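## Task

Using exactly two rods that are neither the green rod nor any red rod, form a straight end-to-end line whose total length equals the green rod's 8 cm. Rod lengths by colour in cm: blue 1, magenta 2, grey 3, orange 4, lime 5, purple 6, red 7, green 8, pink 9, turquoise 10. Both rods must rest flat with their ends touching or nearly so. No second train may exist, and every rod outside the train must sit at least one rod-width away from it. The train has to stay put without the robot holding it. Finish with the grippers open and moved away.

## Robot and tools

ROBOT AND FRAME. Two arms, left_arm and right_arm, each ending in a two-finger gripper; the names do not refer to image sides. One shared scene frame, in metres: origin on the tabletop midway between the arms, +x pointing out over the table, +z up, left_arm sitting toward +y. Orientations are quaternions written w first (qw, qx, qy, qz). The gripper's fingers extend along its own +z and close along its own y. end_effector_position is the spot between the pads when shut; closed fingertips stick out about 22 mm past it, open ones about 9 mm, and closing pushes the tips roughly 13 mm farther from the arm, so leave that gap above the table.

THE ROW. Every motion command is built from a row of 20 numbers covering both arms, even if only one moves: left x, y, z, qw, qx, qy, qz, gripper position, force_limit, speed, then the same ten for the right arm. x, y, z and the quaternion are absolute targets in the scene frame (not offsets). The three gripper numbers each lie in [-1, 1]. position: +1 fully open (85 mm), about -0.8 pads touch, -1 keeps squeezing until blocked. force_limit: about 20 N at -1, 128 N at 0, 235 N at +1 (thin items may get less). speed of finger travel: about 20 mm/s at -1, 85 at 0, 150 at +1; faster closing adds a few newtons. Repeating an arm's last gripper triple leaves it unchanged; a 0 is a real command. To keep an arm still, resend its exact last reported pose and gripper numbers.

execute_actions(actions): a list of actions; each action is a list of up to 15 rows, one per 1/30 s control step, and if shorter its last row is held to fill 15 steps (0.5 s). Each step, the commanded pose is clipped to within 70 mm and 16 degrees of the measured pose, so far targets need several actions. An action is rejected for both arms if any target lies over 0.6 m from the gripper's current position along any of its axes; if the first action fails that check or anything is malformed, nothing runs. An empty list just reports state and images.

move(target, speed, blocking): target is one 20-number row of absolute poses. Each gripper follows a straight path to its pose, both finishing together, lasting 0.5 to 10 s. speed is path top speed in m/s, 0.002 to 0.5 (default 0.25); turning is capped at twice that in rad/s. Paths ignore obstacles and the other arm, and may lag, stray or overshoot speed near full reach. Faster moves and targets set deeper past a contact push harder. Finger numbers are applied at the start. blocking=false returns after 0.5 s while motion continues; check with wait(0) and call wait or stop before sending anything else.

wait(seconds): 0 to 10, arms hold their last command; returns early when a running move ends. stop(): brakes a running move (needs room); fingers keep going. zoom_image(camera, region): region [x0, y0, x1, y1] in pixels, at most 504 by 504. finished_scene(scene): ends the current scene by its number once the train is complete and the grippers are clear; irreversible.

CAMERAS. cam_head_left, cam_head_right, cam_left_wrist, cam_right_wrist, each 504x504, delivered in that order. Calibration (intrinsics, distortion, world-to-camera transforms) is supplied; real poses can be off by a couple of degrees and several millimetres.

READING RESULTS. The state line lists each gripper's position and quaternion (the printed position may be slightly off at long reach). A Hand target line shows the pose the controller is now steering toward. A pose unreachable line means the clearance check altered or blocked that arm's command. Step readings list positions at some steps; HELD beside an arm marks steps where its command was held back. A move adds a move: line giving the ending (done, off_target, moving, held, fault), limits that acted (paced = pose clipped; held = steps blocked, after which the arm may surge), and distance to pose. object_status: 0 moving, 1 stopped while opening, 2 stopped while closing (a grip), 3 reached the commanded position or pads met. After sending -1, confirm 2. Any new position value resets status to 0; changed force or speed only apply after a position change of at least 0.01. After a grip at force_limit -1, status stays 2 even if the item slips out; otherwise fingers re-close on their own. position_measured is in counts: 3 open, ~78 is 60 mm, ~130 is 40 mm, ~180 is 20 mm, ~230 pads touching. touch_left (-y finger) and touch_right (+y finger) each give 28 cells in 7 groups of 4, groups from fingertip toward the arm, each group along gripper +x; idle cells read near 0 with noise, about 30 at 10 N, 140 at 50 N, 240 at 100 N.

WHAT TO AVOID. Never knock a rod off the table. Do not let the arms collide or press on one another. Contact torque reaching a joint's load limit (48.6 N m for the big joints, 30.6 N m for forearm roll, wrist pitch and wrist roll; held weight counts) freezes that arm for 10 s. Long loaded holds heat motors: MOTOR HOT warns from 60 °C, and at 75 °C an OVER-TEMPERATURE FAULT lets the arm sag. Avoid drops, slips, slams and heavy pushing; place rods gently and flat, release, then lift clear. Expect occasional small tugs on held items or nudges to loose rods.

Each tool is called after "Call:" as name(argument=value, ...), one argument or row to a line, values as JSON.

## Session

Call:
execute_actions(
  actions=[],
)

Scene clock: 0.00 s.
left_arm: end_effector_position=(+0.2070, +0.0842, +0.2521) position_measured=3 object_status=3 touch_left=n/a touch_right=n/a end_effector_quat_wxyz=(+0.261, +0.833, -0.461, -0.160) | right_arm: end_effector_position=(+0.2498, -0.3671, +0.1946) position_measured=3 object_status=3 touch_left=n/a touch_right=n/a end_effector_quat_wxyz=(-0.005, +0.449, +0.888, -0.093)
Joint positions: left_arm=[ 1.005  0.301 -0.709  1.948  0.573  1.511  3.678] | right_arm=[-0.372  0.151  0.161  2.101  0.145  1.011  0.416]
Joint velocities: left_arm=[-0.001 -0.     0.    -0.001  0.    -0.    -0.001] | right_arm=[ 0.    -0.     0.001  0.    -0.001  0.     0.   ]
Motor temperatures (°C, as the motors report them): left_arm=[36 29 27 30 43 39 44] | right_arm=[31 31 29 29 34 36 42]
Hand target (left_arm): +0.207, +0.084, +0.252; +0.261, +0.833, -0.461, -0.160
Hand target (right_arm): +0.250, -0.367, +0.195; -0.005, +0.449, +0.888, -0.093

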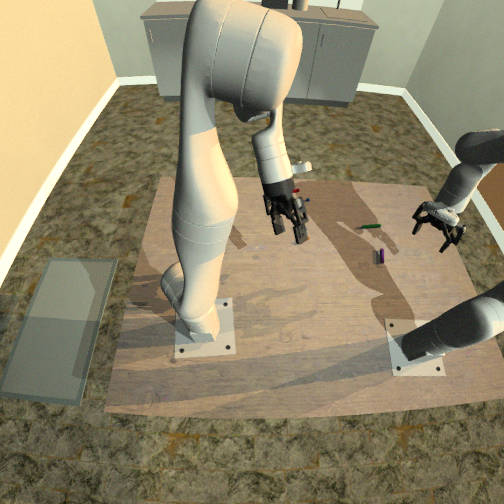

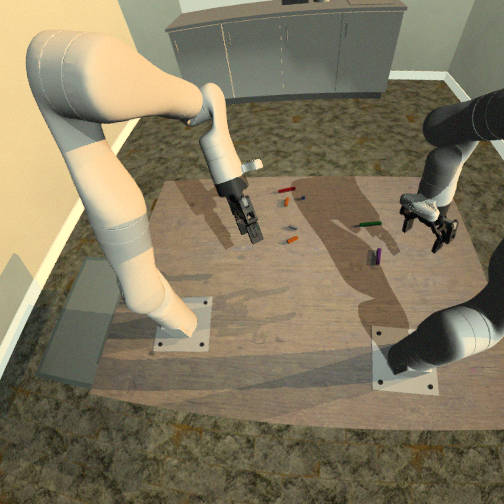

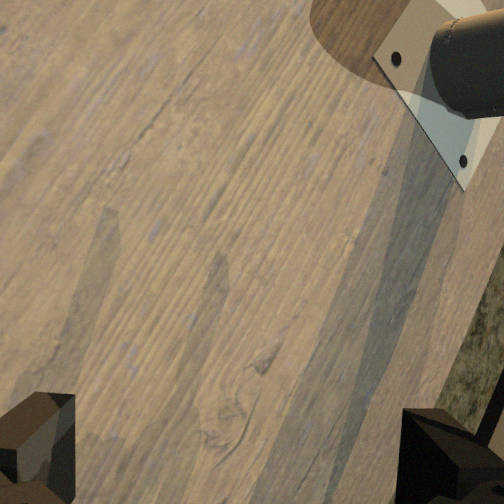

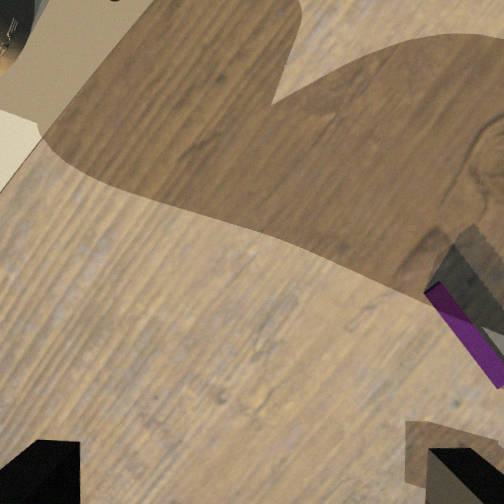

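Call:
zoom_image(
  camera="cam_head_right",
  region=[250, 170, 350, 270],
)

Region (250, 170, 350, 270) of cam_head_right's 504x504 image, scaled by 5.040, with more detail than that image has.

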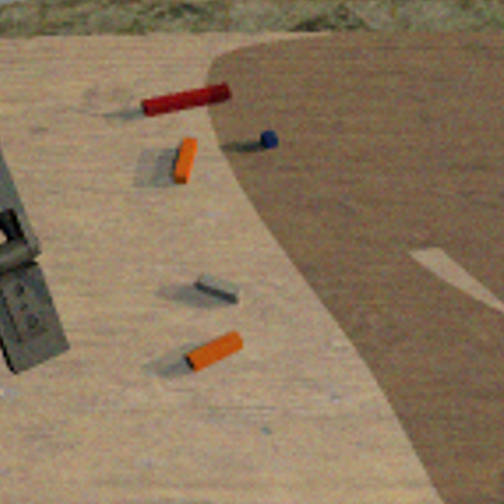

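Call:
move(
  target=[0.37,-0.04,0.2,0,1,0,0,1,-1,0, 0.2498,-0.3671,0.1946,-0.005,0.449,0.888,-0.093,1,-1,0],
)

Scene clock: 3.17 s.
left_arm: end_effector_position=(+0.3699, -0.0397, +0.1992) position_measured=3 object_status=3 touch_left=((-3 0 6 -3) (12 -7 10 7) (5 -8 -4 7) (11 -2 -10 -3) (18 -14 4 -11) (-7 1 -4 -2) (-5 7 8 -4)) touch_right=((-20 -25 -11 -4) (28 20 -7 26) (-11 -42 -26 5) (24 16 7 -18) (21 -21 -6 3) (0 13 -30 0) (-12 21 -33 -7)) end_effector_quat_wxyz=(-0.000, +1.000, +0.001, +0.001) | right_arm: end_effector_position=(+0.2498, -0.3671, +0.1946) position_measured=3 object_status=3 touch_left=((2 11 -2 -11) (-18 18 23 -3) (26 -21 13 9) (-16 -3 7 -4) (19 7 6 -5) (-6 -19 11 -3) (22 -30 -3 12)) touch_right=((-3 8 -7 1) (4 9 -5 4) (-1 -4 0 4) (-19 -16 0 0) (-6 8 17 8) (2 -1 -4 6) (10 -1 -6 -1)) end_effector_quat_wxyz=(-0.005, +0.449, +0.889, -0.093)
Joint positions: left_arm=[ 1.418  0.646 -0.914  1.514  0.526  1.242  5.049] | right_arm=[-0.372  0.151  0.161  2.101  0.146  1.011  0.416]
Joint velocities: left_arm=[ 0.     0.011  0.005 -0.003 -0.003  0.     0.002] | right_arm=[-0.001 -0.    -0.001  0.001  0.    -0.001  0.   ]
Motor temperatures (°C, as the motors report them): left_arm=[36 29 27 30 43 39 44] | right_arm=[31 31 29 29 34 36 42]
Hand target (left_arm): +0.370, -0.040, +0.199; -0.001, +1.000, +0.001, +0.001
Hand target (right_arm): +0.250, -0.367, +0.195; -0.005, +0.449, +0.889, -0.093
Off the commanded pose (left_arm): 0.001 m, 0 deg.
Off the commanded pose (right_arm): 0.000 m, 0 deg.
move: done
camera_calibration (this result's frames):
cam_left_wrist: T_world_to_cam=[[0.0542319, -0.998484, 0.00946532, -0.058566], [-0.998393, -0.0540661, 0.016971, 0.413554], [-0.0164335, -0.0103705, -0.999811, 0.352336], [0, 0, 0, 1]] pos_world=[0.421856, -0.032464, 0.345806]
cam_right_wrist: T_world_to_cam=[[0.760915, 0.621063, -0.187857, 0.0803207], [0.637352, -0.769684, 0.0369899, -0.390806], [-0.121617, -0.147877, -0.9815, 0.314786], [0, 0, 0, 1]] pos_world=[0.226247, -0.304132, 0.338507]

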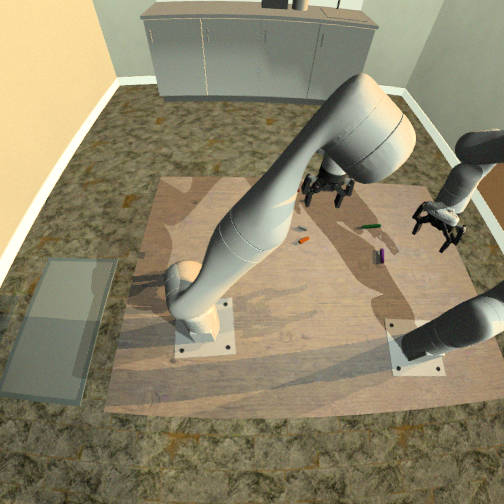

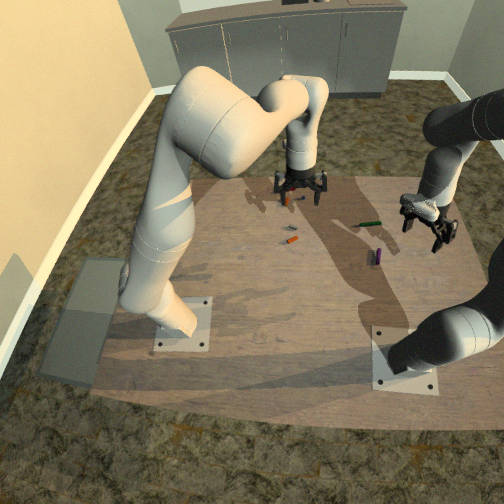

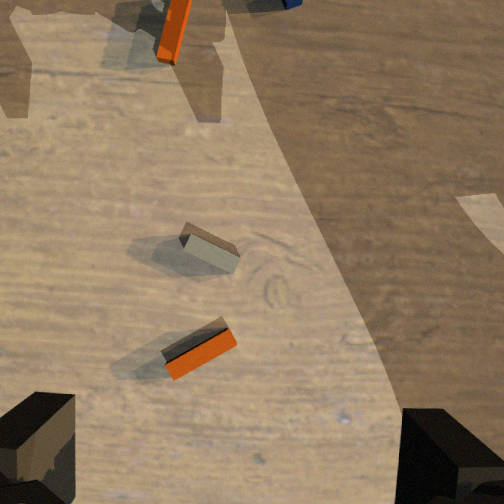

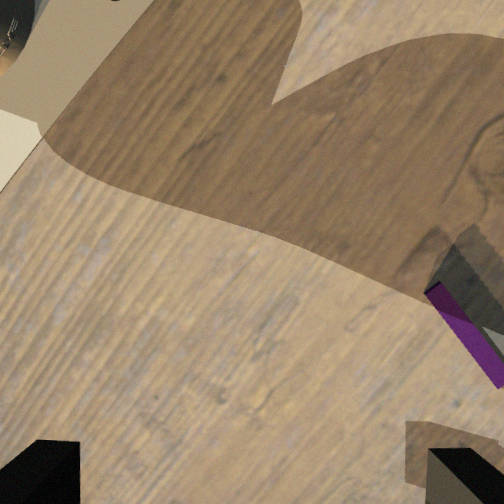

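Call:
move(
  target=[0.50,-0.01,0.2,0,1,0,0,1,-1,0, 0.2498,-0.3671,0.1946,-0.005,0.449,0.888,-0.093,1,-1,0],
)

Scene clock: 4.60 s.
left_arm: end_effector_position=(+0.5000, -0.0110, +0.1999) position_measured=3 object_status=3 touch_left=((-8 5 -1 -12) (12 -4 7 12) (5 -15 -6 10) (-1 -4 -1 -4) (2 -8 -1 -3) (-10 -1 4 -2) (5 3 5 -6)) touch_right=((6 0 -10 33) (7 16 2 4) (-19 18 9 -4) (0 26 -8 2) (-34 6 13 -39) (-13 26 -10 7) (10 11 -20 6)) end_effector_quat_wxyz=(+0.001, +1.000, +0.000, -0.000) | right_arm: end_effector_position=(+0.2498, -0.3671, +0.1946) position_measured=3 object_status=3 touch_left=((0 -2 14 7) (16 6 -11 15) (-7 14 4 -2) (21 5 1 21) (10 -10 -16 -1) (5 7 -21 -25) (-3 -20 -18 -37)) touch_right=((6 -7 5 -8) (5 3 -8 9) (7 -12 0 6) (7 -8 16 -3) (-4 3 2 8) (-11 -8 -11 -1) (-4 -3 -6 4)) end_effector_quat_wxyz=(-0.005, +0.449, +0.889, -0.093)
Joint positions: left_arm=[ 1.081  0.8   -0.858  1.195  0.586  1.39   4.901] | right_arm=[-0.372  0.151  0.161  2.101  0.146  1.011  0.416]
Joint velocities: left_arm=[-0.003  0.003 -0.001 -0.     0.001 -0.     0.001] | right_arm=[-0.     0.    -0.    -0.     0.001  0.001 -0.   ]
Motor temperatures (°C, as the motors report them): left_arm=[36 29 27 30 43 39 44] | right_arm=[31 31 29 29 34 36 42]
Hand target (left_arm): +0.500, -0.011, +0.200; +0.001, +1.000, +0.000, -0.000
Hand target (right_arm): +0.250, -0.367, +0.195; -0.005, +0.449, +0.889, -0.093
Off the commanded pose (left_arm): 0.001 m, 0 deg.
Off the commanded pose (right_arm): 0.000 m, 0 deg.
move: done
camera_calibration (this result's frames):
cam_left_wrist: T_world_to_cam=[[0.0516483, -0.998601, 0.0113375, -0.0359632], [-0.998487, -0.051421, 0.0195005, 0.544549], [-0.0188902, -0.0123275, -0.999746, 0.356684], [0, 0, 0, 1]] pos_world=[0.55232, -0.00351462, 0.346382]
cam_right_wrist: T_world_to_cam=[[0.760914, 0.621062, -0.18786, 0.0803217], [0.637352, -0.769684, 0.0369906, -0.390806], [-0.121619, -0.14788, -0.981499, 0.314786], [0, 0, 0, 1]] pos_world=[0.226247, -0.304132, 0.338507]

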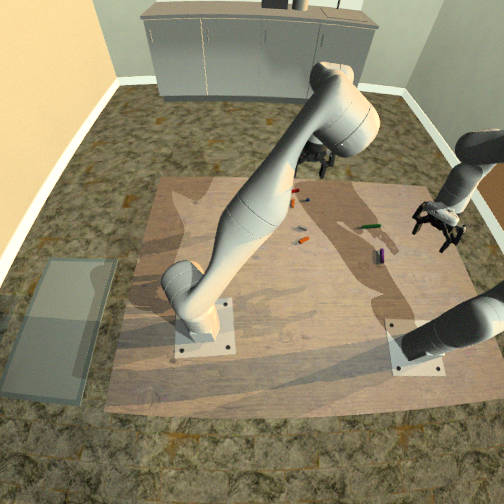

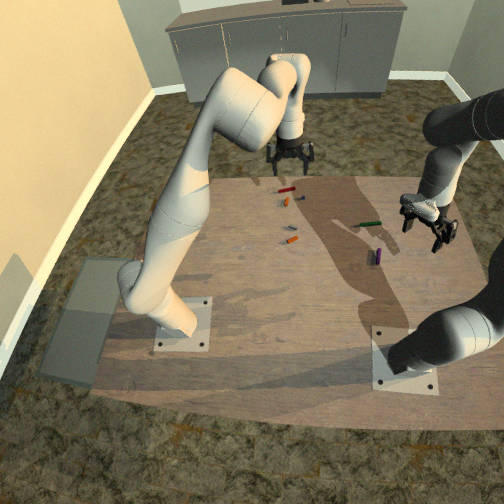

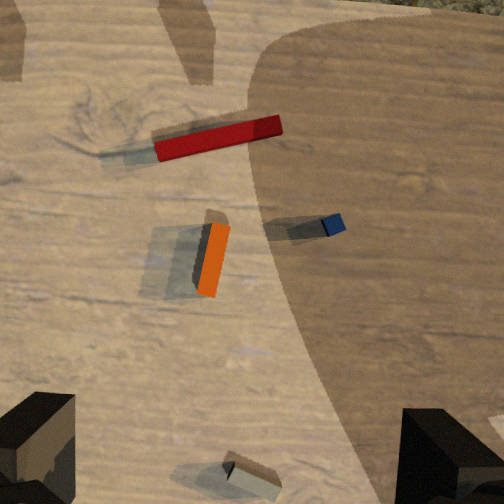

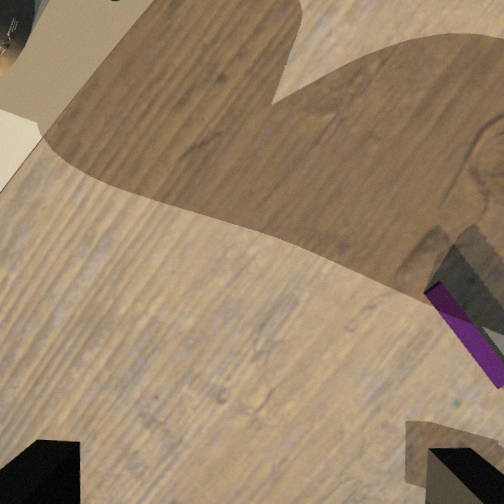

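Call:
move(
  target=[0.5395,0.0126,0.07,0,0.996,-0.087,0,0.0,-1,0, 0.2498,-0.3671,0.1946,-0.005,0.449,0.888,-0.093,1,-1,0],
)

Call:
move(
  target=[0.5395,0.0126,0.026,0,0.996,-0.087,0,0.0,-1,0, 0.2498,-0.3671,0.1946,-0.005,0.449,0.888,-0.093,1,-1,0],
  speed=0.06,
)

Call:
move(
  target=[0.5395,0.0126,0.026,0,0.996,-0.087,0,-1,-1,0, 0.2498,-0.3671,0.1946,-0.005,0.449,0.888,-0.093,1,-1,0],
)

Scene clock: 5.93 s.
left_arm: end_effector_position=(+0.5391, +0.0123, +0.0702) position_measured=128 object_status=0 touch_left=((0 3 -3 -9) (1 -6 2 7) (-8 -4 -11 4) (-2 -7 -4 1) (1 -11 8 -13) (2 10 5 -7) (0 -1 0 7)) touch_right=((13 13 -12 12) (15 5 13 14) (16 22 -21 10) (-18 3 16 -14) (-5 -4 -5 38) (-18 -3 -18 13) (4 -9 9 -30)) end_effector_quat_wxyz=(+0.000, +0.996, -0.087, +0.000) | right_arm: end_effector_position=(+0.2498, -0.3671, +0.1946) position_measured=3 object_status=3 touch_left=((-12 -18 23 -17) (-16 -4 3 20) (23 -5 -10 8) (1 -3 29 20) (-14 -8 -16 -30) (2 2 14 -15) (13 -36 -4 4)) touch_right=((11 6 4 4) (10 -2 -7 -2) (1 -15 3 14) (9 -5 6 -8) (8 -7 1 5) (5 -4 1 -12) (12 -1 -9 -3)) end_effector_quat_wxyz=(-0.005, +0.449, +0.889, -0.093)
Joint positions: left_arm=[ 0.968  0.973 -0.755  1.277  0.672  1.145  4.606] | right_arm=[-0.372  0.151  0.161  2.101  0.146  1.011  0.416]
Joint velocities: left_arm=[-0.006  0.004 -0.001 -0.002  0.     0.001 -0.   ] | right_arm=[-0.     0.001 -0.    -0.    -0.001 -0.     0.   ]
Motor temperatures (°C, as the motors report them): left_arm=[36 29 27 30 43 39 44] | right_arm=[31 31 29 29 34 36 42]
Hand target (left_arm): +0.539, +0.013, +0.070; +0.000, +0.996, -0.087, -0.000
Hand target (right_arm): +0.250, -0.367, +0.195; -0.005, +0.449, +0.889, -0.093
Off the commanded pose (left_arm): 0.001 m, 0 deg.
Off the commanded pose (right_arm): 0.000 m, 0 deg.
move: done
camera_calibration (this result's frames):
cam_left_wrist: T_world_to_cam=[[-0.122782, -0.992377, 0.0105939, 0.0807189], [-0.992237, 0.122963, 0.0185731, 0.58187], [-0.0197342, -0.00823119, -0.999771, 0.228432], [0, 0, 0, 1]] pos_world=[0.591772, 0.0104356, 0.216718]
cam_right_wrist: T_world_to_cam=[[0.760914, 0.621062, -0.18786, 0.0803216], [0.637352, -0.769684, 0.0369906, -0.390806], [-0.121619, -0.14788, -0.981499, 0.314786], [0, 0, 0, 1]] pos_world=[0.226247, -0.304132, 0.338507]

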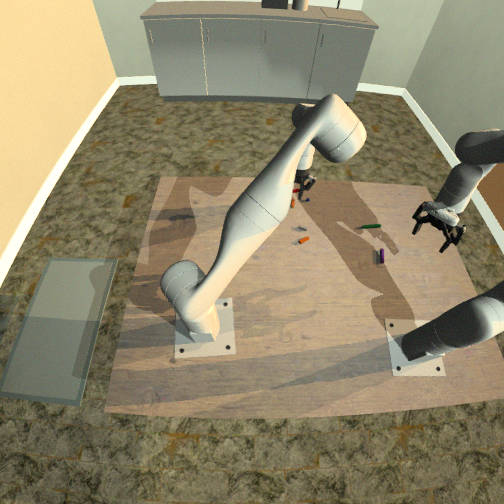

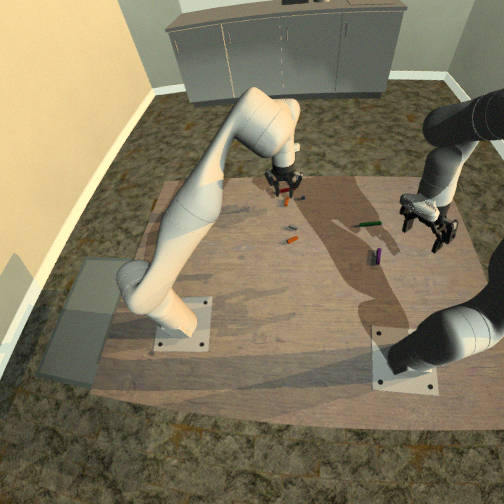

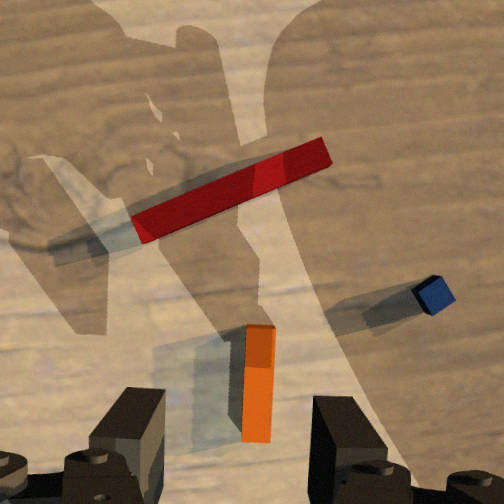

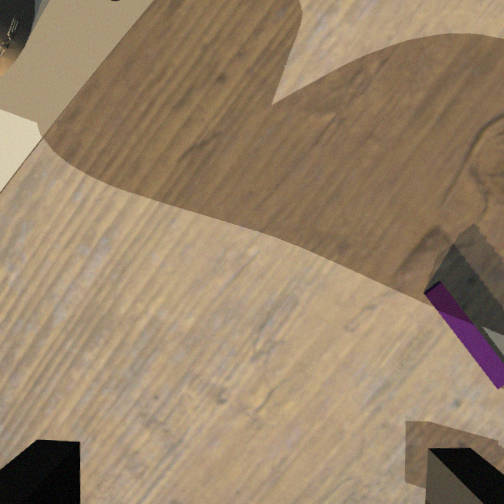

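Scene clock: 6.93 s.
left_arm: end_effector_position=(+0.5394, +0.0126, +0.0261) position_measured=128 object_status=3 touch_left=((3 0 0 -1) (4 -4 4 5) (-2 -10 -7 5) (4 -6 -11 4) (1 -8 -4 -3) (-5 13 -5 -8) (-8 4 7 7)) touch_right=((-19 -7 0 -5) (-2 9 -10 34) (-3 4 21 20) (-2 -13 22 -2) (-6 -5 -3 -33) (-5 29 17 10) (13 19 8 -16)) end_effector_quat_wxyz=(+0.000, +0.996, -0.087, +0.000) | right_arm: end_effector_position=(+0.2498, -0.3671, +0.1946) position_measured=3 object_status=3 touch_left=((-7 -5 9 -17) (15 -3 0 5) (-1 -9 -7 1) (12 -3 14 -3) (26 -4 -1 -8) (-14 12 10 3) (-6 -33 -19 2)) touch_right=((-3 5 -4 3) (-16 1 -10 -5) (-7 1 10 -4) (-1 -4 10 14) (11 -1 -4 2) (12 -7 -3 -3) (7 -4 -7 8)) end_effector_quat_wxyz=(-0.005, +0.449, +0.889, -0.093)
Joint positions: left_arm=[ 0.959  1.033 -0.726  1.304  0.711  1.065  4.579] | right_arm=[-0.372  0.151  0.161  2.101  0.146  1.011  0.416]
Joint velocities: left_arm=[-0.     0.002 -0.     0.001 -0.    -0.001  0.   ] | right_arm=[ 0.002  0.    -0.     0.001  0.001  0.002 -0.   ]
Motor temperatures (°C, as the motors report them): left_arm=[36 29 27 30 43 39 44] | right_arm=[31 31 29 29 34 36 42]
Hand target (left_arm): +0.539, +0.013, +0.026; +0.000, +0.996, -0.087, -0.000
Hand target (right_arm): +0.250, -0.367, +0.195; -0.005, +0.449, +0.889, -0.093
Off the commanded pose (left_arm): 0.000 m, 0 deg.
Off the commanded pose (right_arm): 0.000 m, 0 deg.
move: done
camera_calibration (this result's frames):
cam_left_wrist: T_world_to_cam=[[-0.122471, -0.992422, 0.00993561, 0.0813536], [-0.992279, 0.122639, 0.0185144, 0.582997], [-0.0195926, -0.00759141, -0.999779, 0.184281], [0, 0, 0, 1]] pos_world=[0.59207, 0.0106379, 0.172638]
cam_right_wrist: T_world_to_cam=[[0.760914, 0.621062, -0.18786, 0.0803216], [0.637353, -0.769684, 0.0369908, -0.390806], [-0.121619, -0.14788, -0.981499, 0.314786], [0, 0, 0, 1]] pos_world=[0.226247, -0.304132, 0.338507]

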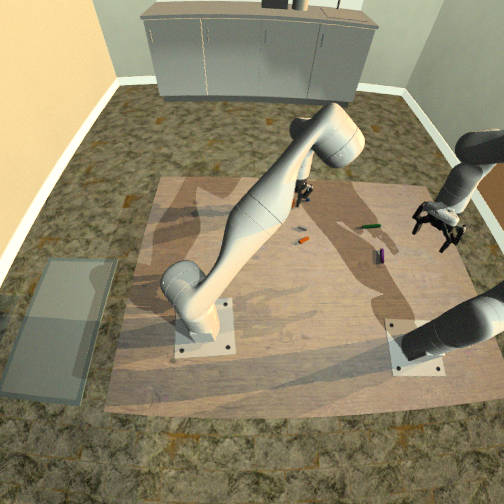

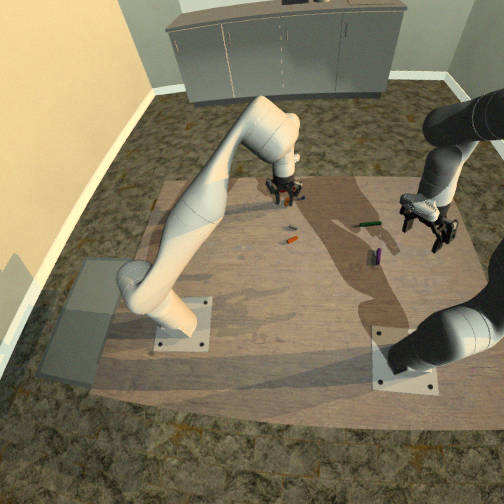

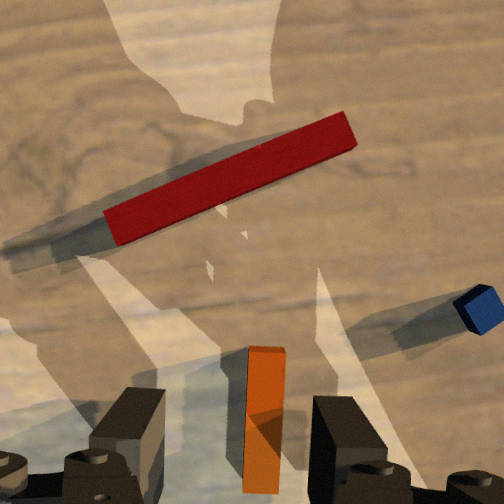

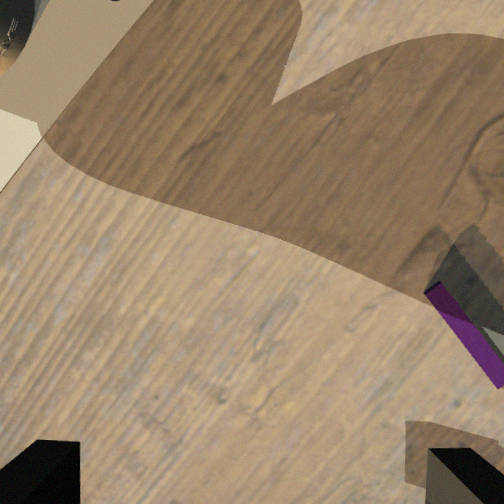

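Scene clock: 7.63 s.
left_arm: end_effector_position=(+0.5395, +0.0126, +0.0261) position_measured=206 object_status=2 touch_left=((237 254 238 170) (38 41 53 35) (4 -10 -8 11) (3 -8 6 1) (5 -1 -1 -11) (-5 2 -1 -1) (-5 2 9 0)) touch_right=((234 250 260 222) (62 36 37 30) (-9 -2 13 6) (5 -2 -1 -22) (1 8 5 -2) (-34 -13 18 -15) (3 -3 0 10)) end_effector_quat_wxyz=(+0.000, +0.996, -0.087, +0.000) | right_arm: end_effector_position=(+0.2498, -0.3671, +0.1946) position_measured=3 object_status=3 touch_left=((-1 -9 -3 -1) (-8 -5 -14 -26) (18 14 -4 -9) (14 7 -6 -8) (13 21 -1 -3) (5 2 -11 3) (9 -6 0 -12)) touch_right=((-1 0 -7 -5) (8 8 0 5) (-3 -7 1 1) (3 -7 1 -4) (-4 -6 2 8) (9 -2 -5 -6) (-3 4 -9 3)) end_effector_quat_wxyz=(-0.005, +0.449, +0.889, -0.093)
Joint positions: left_arm=[ 0.958  1.034 -0.727  1.303  0.711  1.066  4.579] | right_arm=[-0.372  0.151  0.161  2.101  0.146  1.011  0.416]
Joint velocities: left_arm=[ 0.    -0.     0.    -0.001  0.    -0.001 -0.001] | right_arm=[-0.001  0.     0.     0.     0.001  0.     0.   ]
Motor temperatures (°C, as the motors report them): left_arm=[36 29 27 30 43 39 44] | right_arm=[31 31 29 29 34 36 42]
Hand target (left_arm): +0.540, +0.013, +0.026; -0.000, +0.996, -0.087, +0.000
Hand target (right_arm): +0.250, -0.367, +0.195; -0.005, +0.449, +0.889, -0.093
Off the commanded pose (left_arm): 0.000 m, 0 deg.
Off the commanded pose (right_arm): 0.000 m, 0 deg.
move: done
camera_calibration (this result's frames):
cam_left_wrist: T_world_to_cam=[[-0.12242, -0.99243, 0.00980204, 0.0813363], [-0.992285, 0.122585, 0.0185182, 0.583158], [-0.0195796, -0.00745943, -0.99978, 0.184213], [0, 0, 0, 1]] pos_world=[0.592223, 0.0106085, 0.172577]
cam_right_wrist: T_world_to_cam=[[0.760914, 0.621062, -0.18786, 0.0803217], [0.637352, -0.769684, 0.0369906, -0.390806], [-0.121619, -0.14788, -0.981499, 0.314786], [0, 0, 0, 1]] pos_world=[0.226247, -0.304132, 0.338507]

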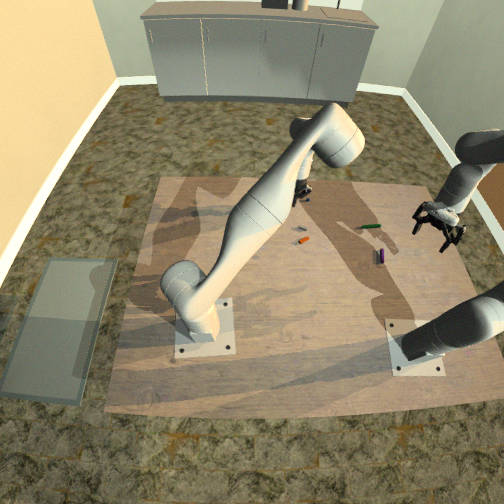

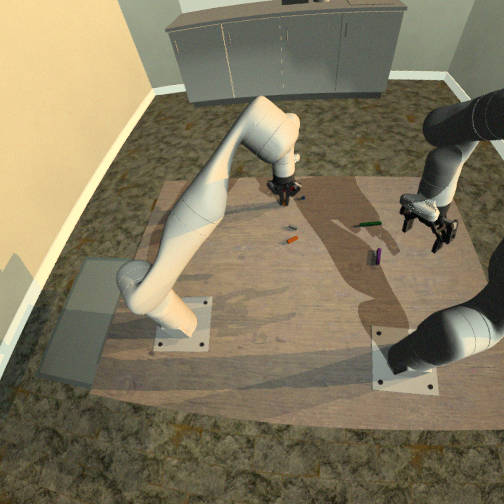

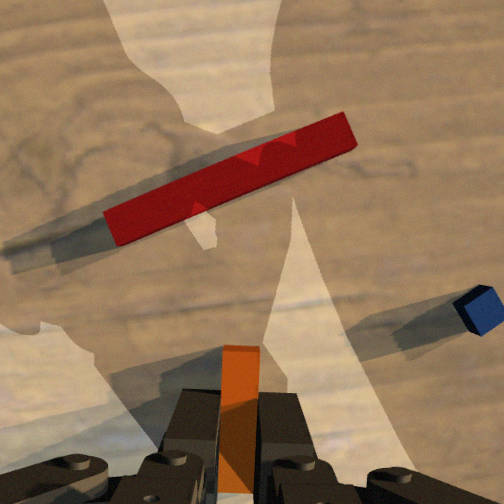

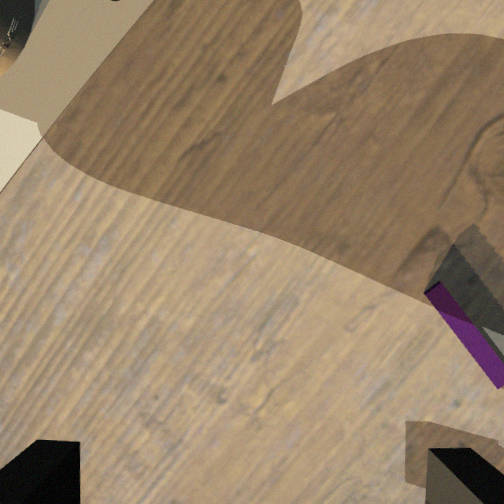

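Call:
move(
  target=[0.5395,0.0126,0.08,0,0.996,-0.087,0,-1,-1,0, 0.2498,-0.3671,0.1946,-0.005,0.449,0.888,-0.093,1,-1,0],
  speed=0.1,
)

Call:
move(
  target=[0.3753,-0.0392,0.08,0,0.869,-0.495,0,-1,-1,0, 0.2498,-0.3671,0.1946,-0.005,0.449,0.888,-0.093,1,-1,0],
  speed=0.15,
)

Scene clock: 8.70 s.
left_arm: end_effector_position=(+0.5397, +0.0126, +0.0798) position_measured=206 object_status=2 touch_left=((230 264 232 174) (46 46 50 41) (5 -14 -10 -5) (6 -6 -5 3) (9 -1 3 -8) (-1 1 7 2) (1 5 10 9)) touch_right=((246 263 295 232) (37 33 52 36) (-17 16 16 -3) (-13 -5 27 -14) (15 1 -8 -23) (-21 6 -6 16) (4 -5 -11 -1)) end_effector_quat_wxyz=(-0.000, +0.996, -0.087, -0.000) | right_arm: end_effector_position=(+0.2498, -0.3671, +0.1946) position_measured=3 object_status=3 touch_left=((-6 22 21 16) (-14 -9 14 26) (-4 -4 7 -15) (-11 15 13 9) (2 8 -19 0) (3 2 6 -8) (7 -14 -8 -6)) touch_right=((16 4 -2 -2) (-2 11 2 0) (5 -11 0 -1) (8 1 -5 -2) (11 -23 -4 -2) (8 -5 -7 -9) (10 6 -15 -5)) end_effector_quat_wxyz=(-0.005, +0.449, +0.889, -0.093)
Joint positions: left_arm=[ 0.969  0.961 -0.761  1.266  0.663  1.165  4.613] | right_arm=[-0.372  0.151  0.161  2.101  0.146  1.011  0.416]
Joint velocities: left_arm=[ 0.003 -0.002  0.001 -0.     0.     0.001 -0.   ] | right_arm=[ 0.001 -0.     0.    -0.     0.001 -0.001 -0.   ]
Motor temperatures (°C, as the motors report them): left_arm=[36 29 27 30 43 39 44] | right_arm=[31 31 29 29 34 36 42]
Hand target (left_arm): +0.540, +0.013, +0.080; -0.000, +0.996, -0.087, +0.000
Hand target (right_arm): +0.250, -0.367, +0.195; -0.005, +0.449, +0.889, -0.093
Off the commanded pose (left_arm): 0.000 m, 0 deg.
Off the commanded pose (right_arm): 0.000 m, 0 deg.
move: done
camera_calibration (this result's frames):
cam_left_wrist: T_world_to_cam=[[-0.122338, -0.992443, 0.00950051, 0.0808253], [-0.992291, 0.122499, 0.0187529, 0.582268], [-0.019775, -0.00713308, -0.999779, 0.238085], [0, 0, 0, 1]] pos_world=[0.592376, 0.0105856, 0.226345]
cam_right_wrist: T_world_to_cam=[[0.760914, 0.621062, -0.18786, 0.0803217], [0.637352, -0.769684, 0.0369906, -0.390806], [-0.121619, -0.14788, -0.981499, 0.314786], [0, 0, 0, 1]] pos_world=[0.226247, -0.304132, 0.338507]

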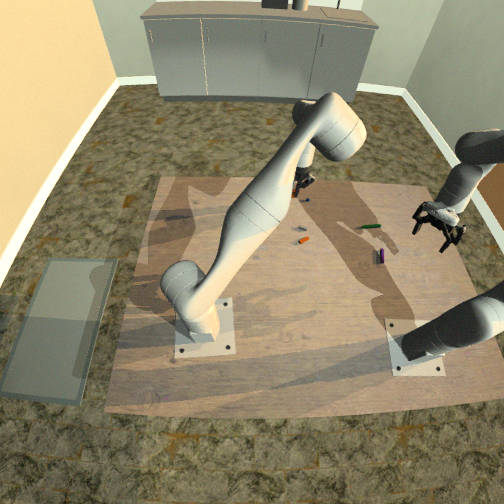

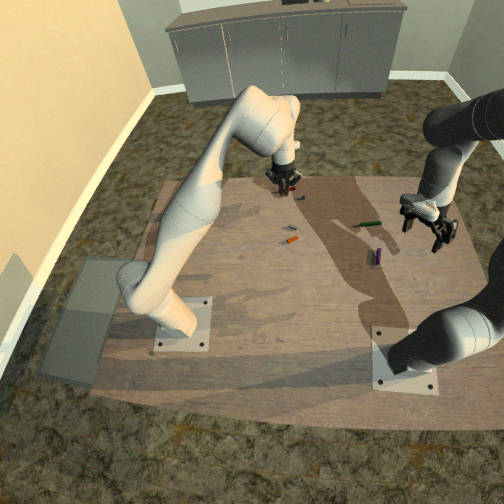

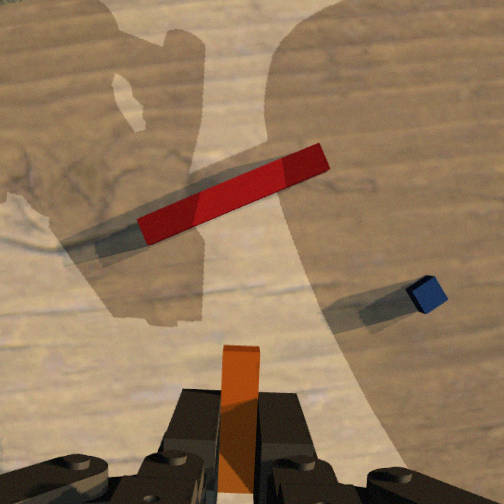

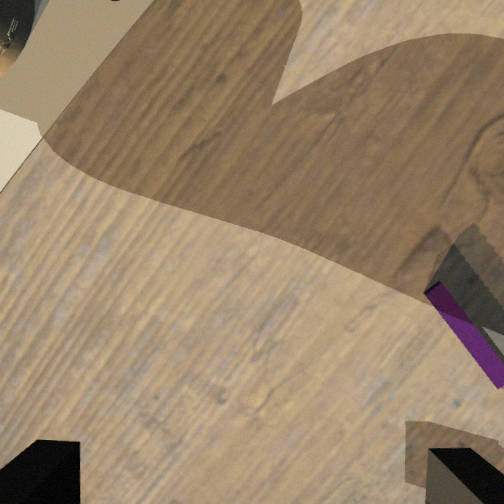

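Scene clock: 11.87 s.
left_arm: end_effector_position=(+0.3753, -0.0380, +0.0802) position_measured=206 object_status=2 touch_left=((233 266 235 172) (53 56 55 30) (-13 -6 -6 6) (-1 3 0 -1) (5 -4 -2 -8) (-5 3 -4 2) (0 6 12 -2)) touch_right=((237 246 296 199) (15 15 22 47) (-3 -22 9 18) (8 -8 -17 19) (13 -31 -18 6) (-20 5 4 -1) (3 -6 43 2)) end_effector_quat_wxyz=(-0.001, +0.869, -0.495, -0.000) | right_arm: end_effector_position=(+0.2498, -0.3671, +0.1946) position_measured=3 object_status=3 touch_left=((18 -29 -7 4) (-29 5 24 6) (-5 1 3 3) (16 -35 -3 16) (-4 -10 19 4) (17 -9 -13 -12) (3 -36 -15 -2)) touch_right=((5 -7 3 1) (0 4 6 2) (0 -4 -1 -4) (10 -3 3 2) (4 0 0 4) (-2 -6 -17 -12) (3 7 -14 7)) end_effector_quat_wxyz=(-0.005, +0.449, +0.889, -0.093)
Joint positions: left_arm=[ 1.235  0.74  -0.597  1.662  0.503  0.898  4.02 ] | right_arm=[-0.372  0.151  0.161  2.101  0.146  1.011  0.416]
Joint velocities: left_arm=[ 0.002 -0.003 -0.     0.001 -0.001 -0.     0.   ] | right_arm=[ 0.     0.     0.001 -0.     0.001  0.     0.   ]
Motor temperatures (°C, as the motors report them): left_arm=[36 29 27 30 43 39 44] | right_arm=[31 31 29 29 34 36 42]
Hand target (left_arm): +0.375, -0.038, +0.080; -0.001, +0.869, -0.495, -0.000
Hand target (right_arm): +0.250, -0.367, +0.195; -0.005, +0.449, +0.889, -0.093
Off the commanded pose (left_arm): 0.001 m, 0 deg.
Off the commanded pose (right_arm): 0.000 m, 0 deg.
move: done
camera_calibration (this result's frames):
cam_left_wrist: T_world_to_cam=[[-0.833098, -0.553071, 0.00778484, 0.294078], [-0.552847, 0.833042, 0.0200512, 0.287294], [-0.0175748, 0.0124008, -0.999769, 0.234693], [0, 0, 0, 1]] pos_world=[0.40795, -0.0795922, 0.226588]
cam_right_wrist: T_world_to_cam=[[0.760914, 0.621062, -0.18786, 0.0803217], [0.637352, -0.769684, 0.0369905, -0.390806], [-0.121619, -0.14788, -0.981499, 0.314786], [0, 0, 0, 1]] pos_world=[0.226247, -0.304132, 0.338507]

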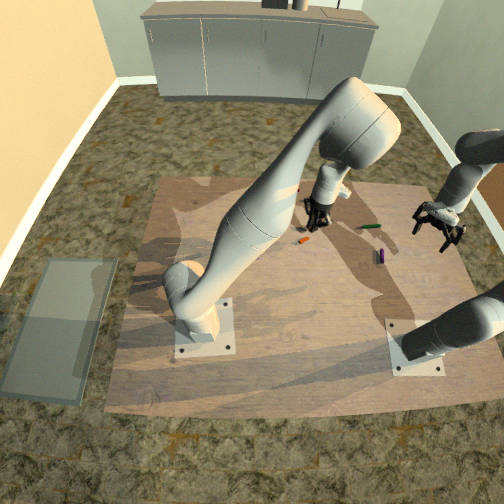

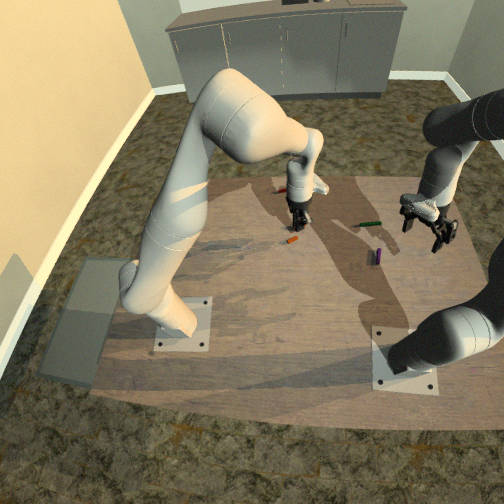

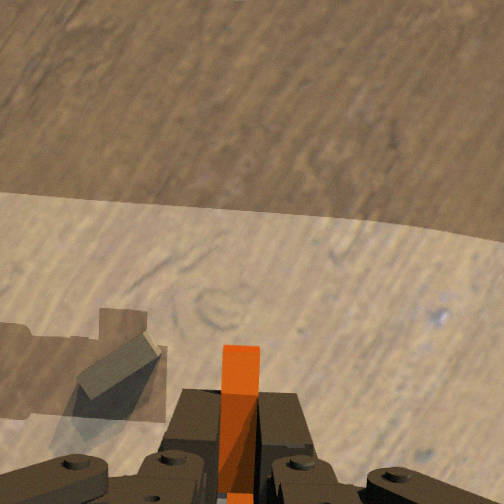

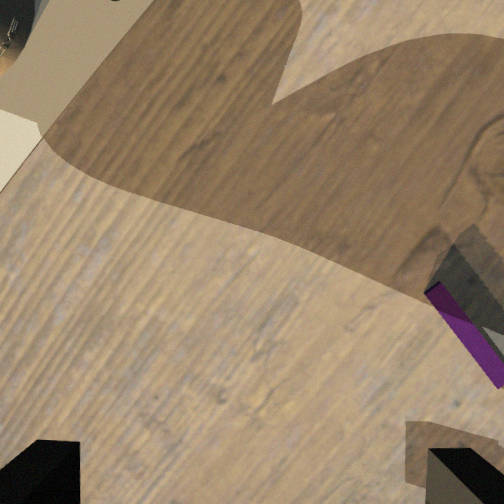

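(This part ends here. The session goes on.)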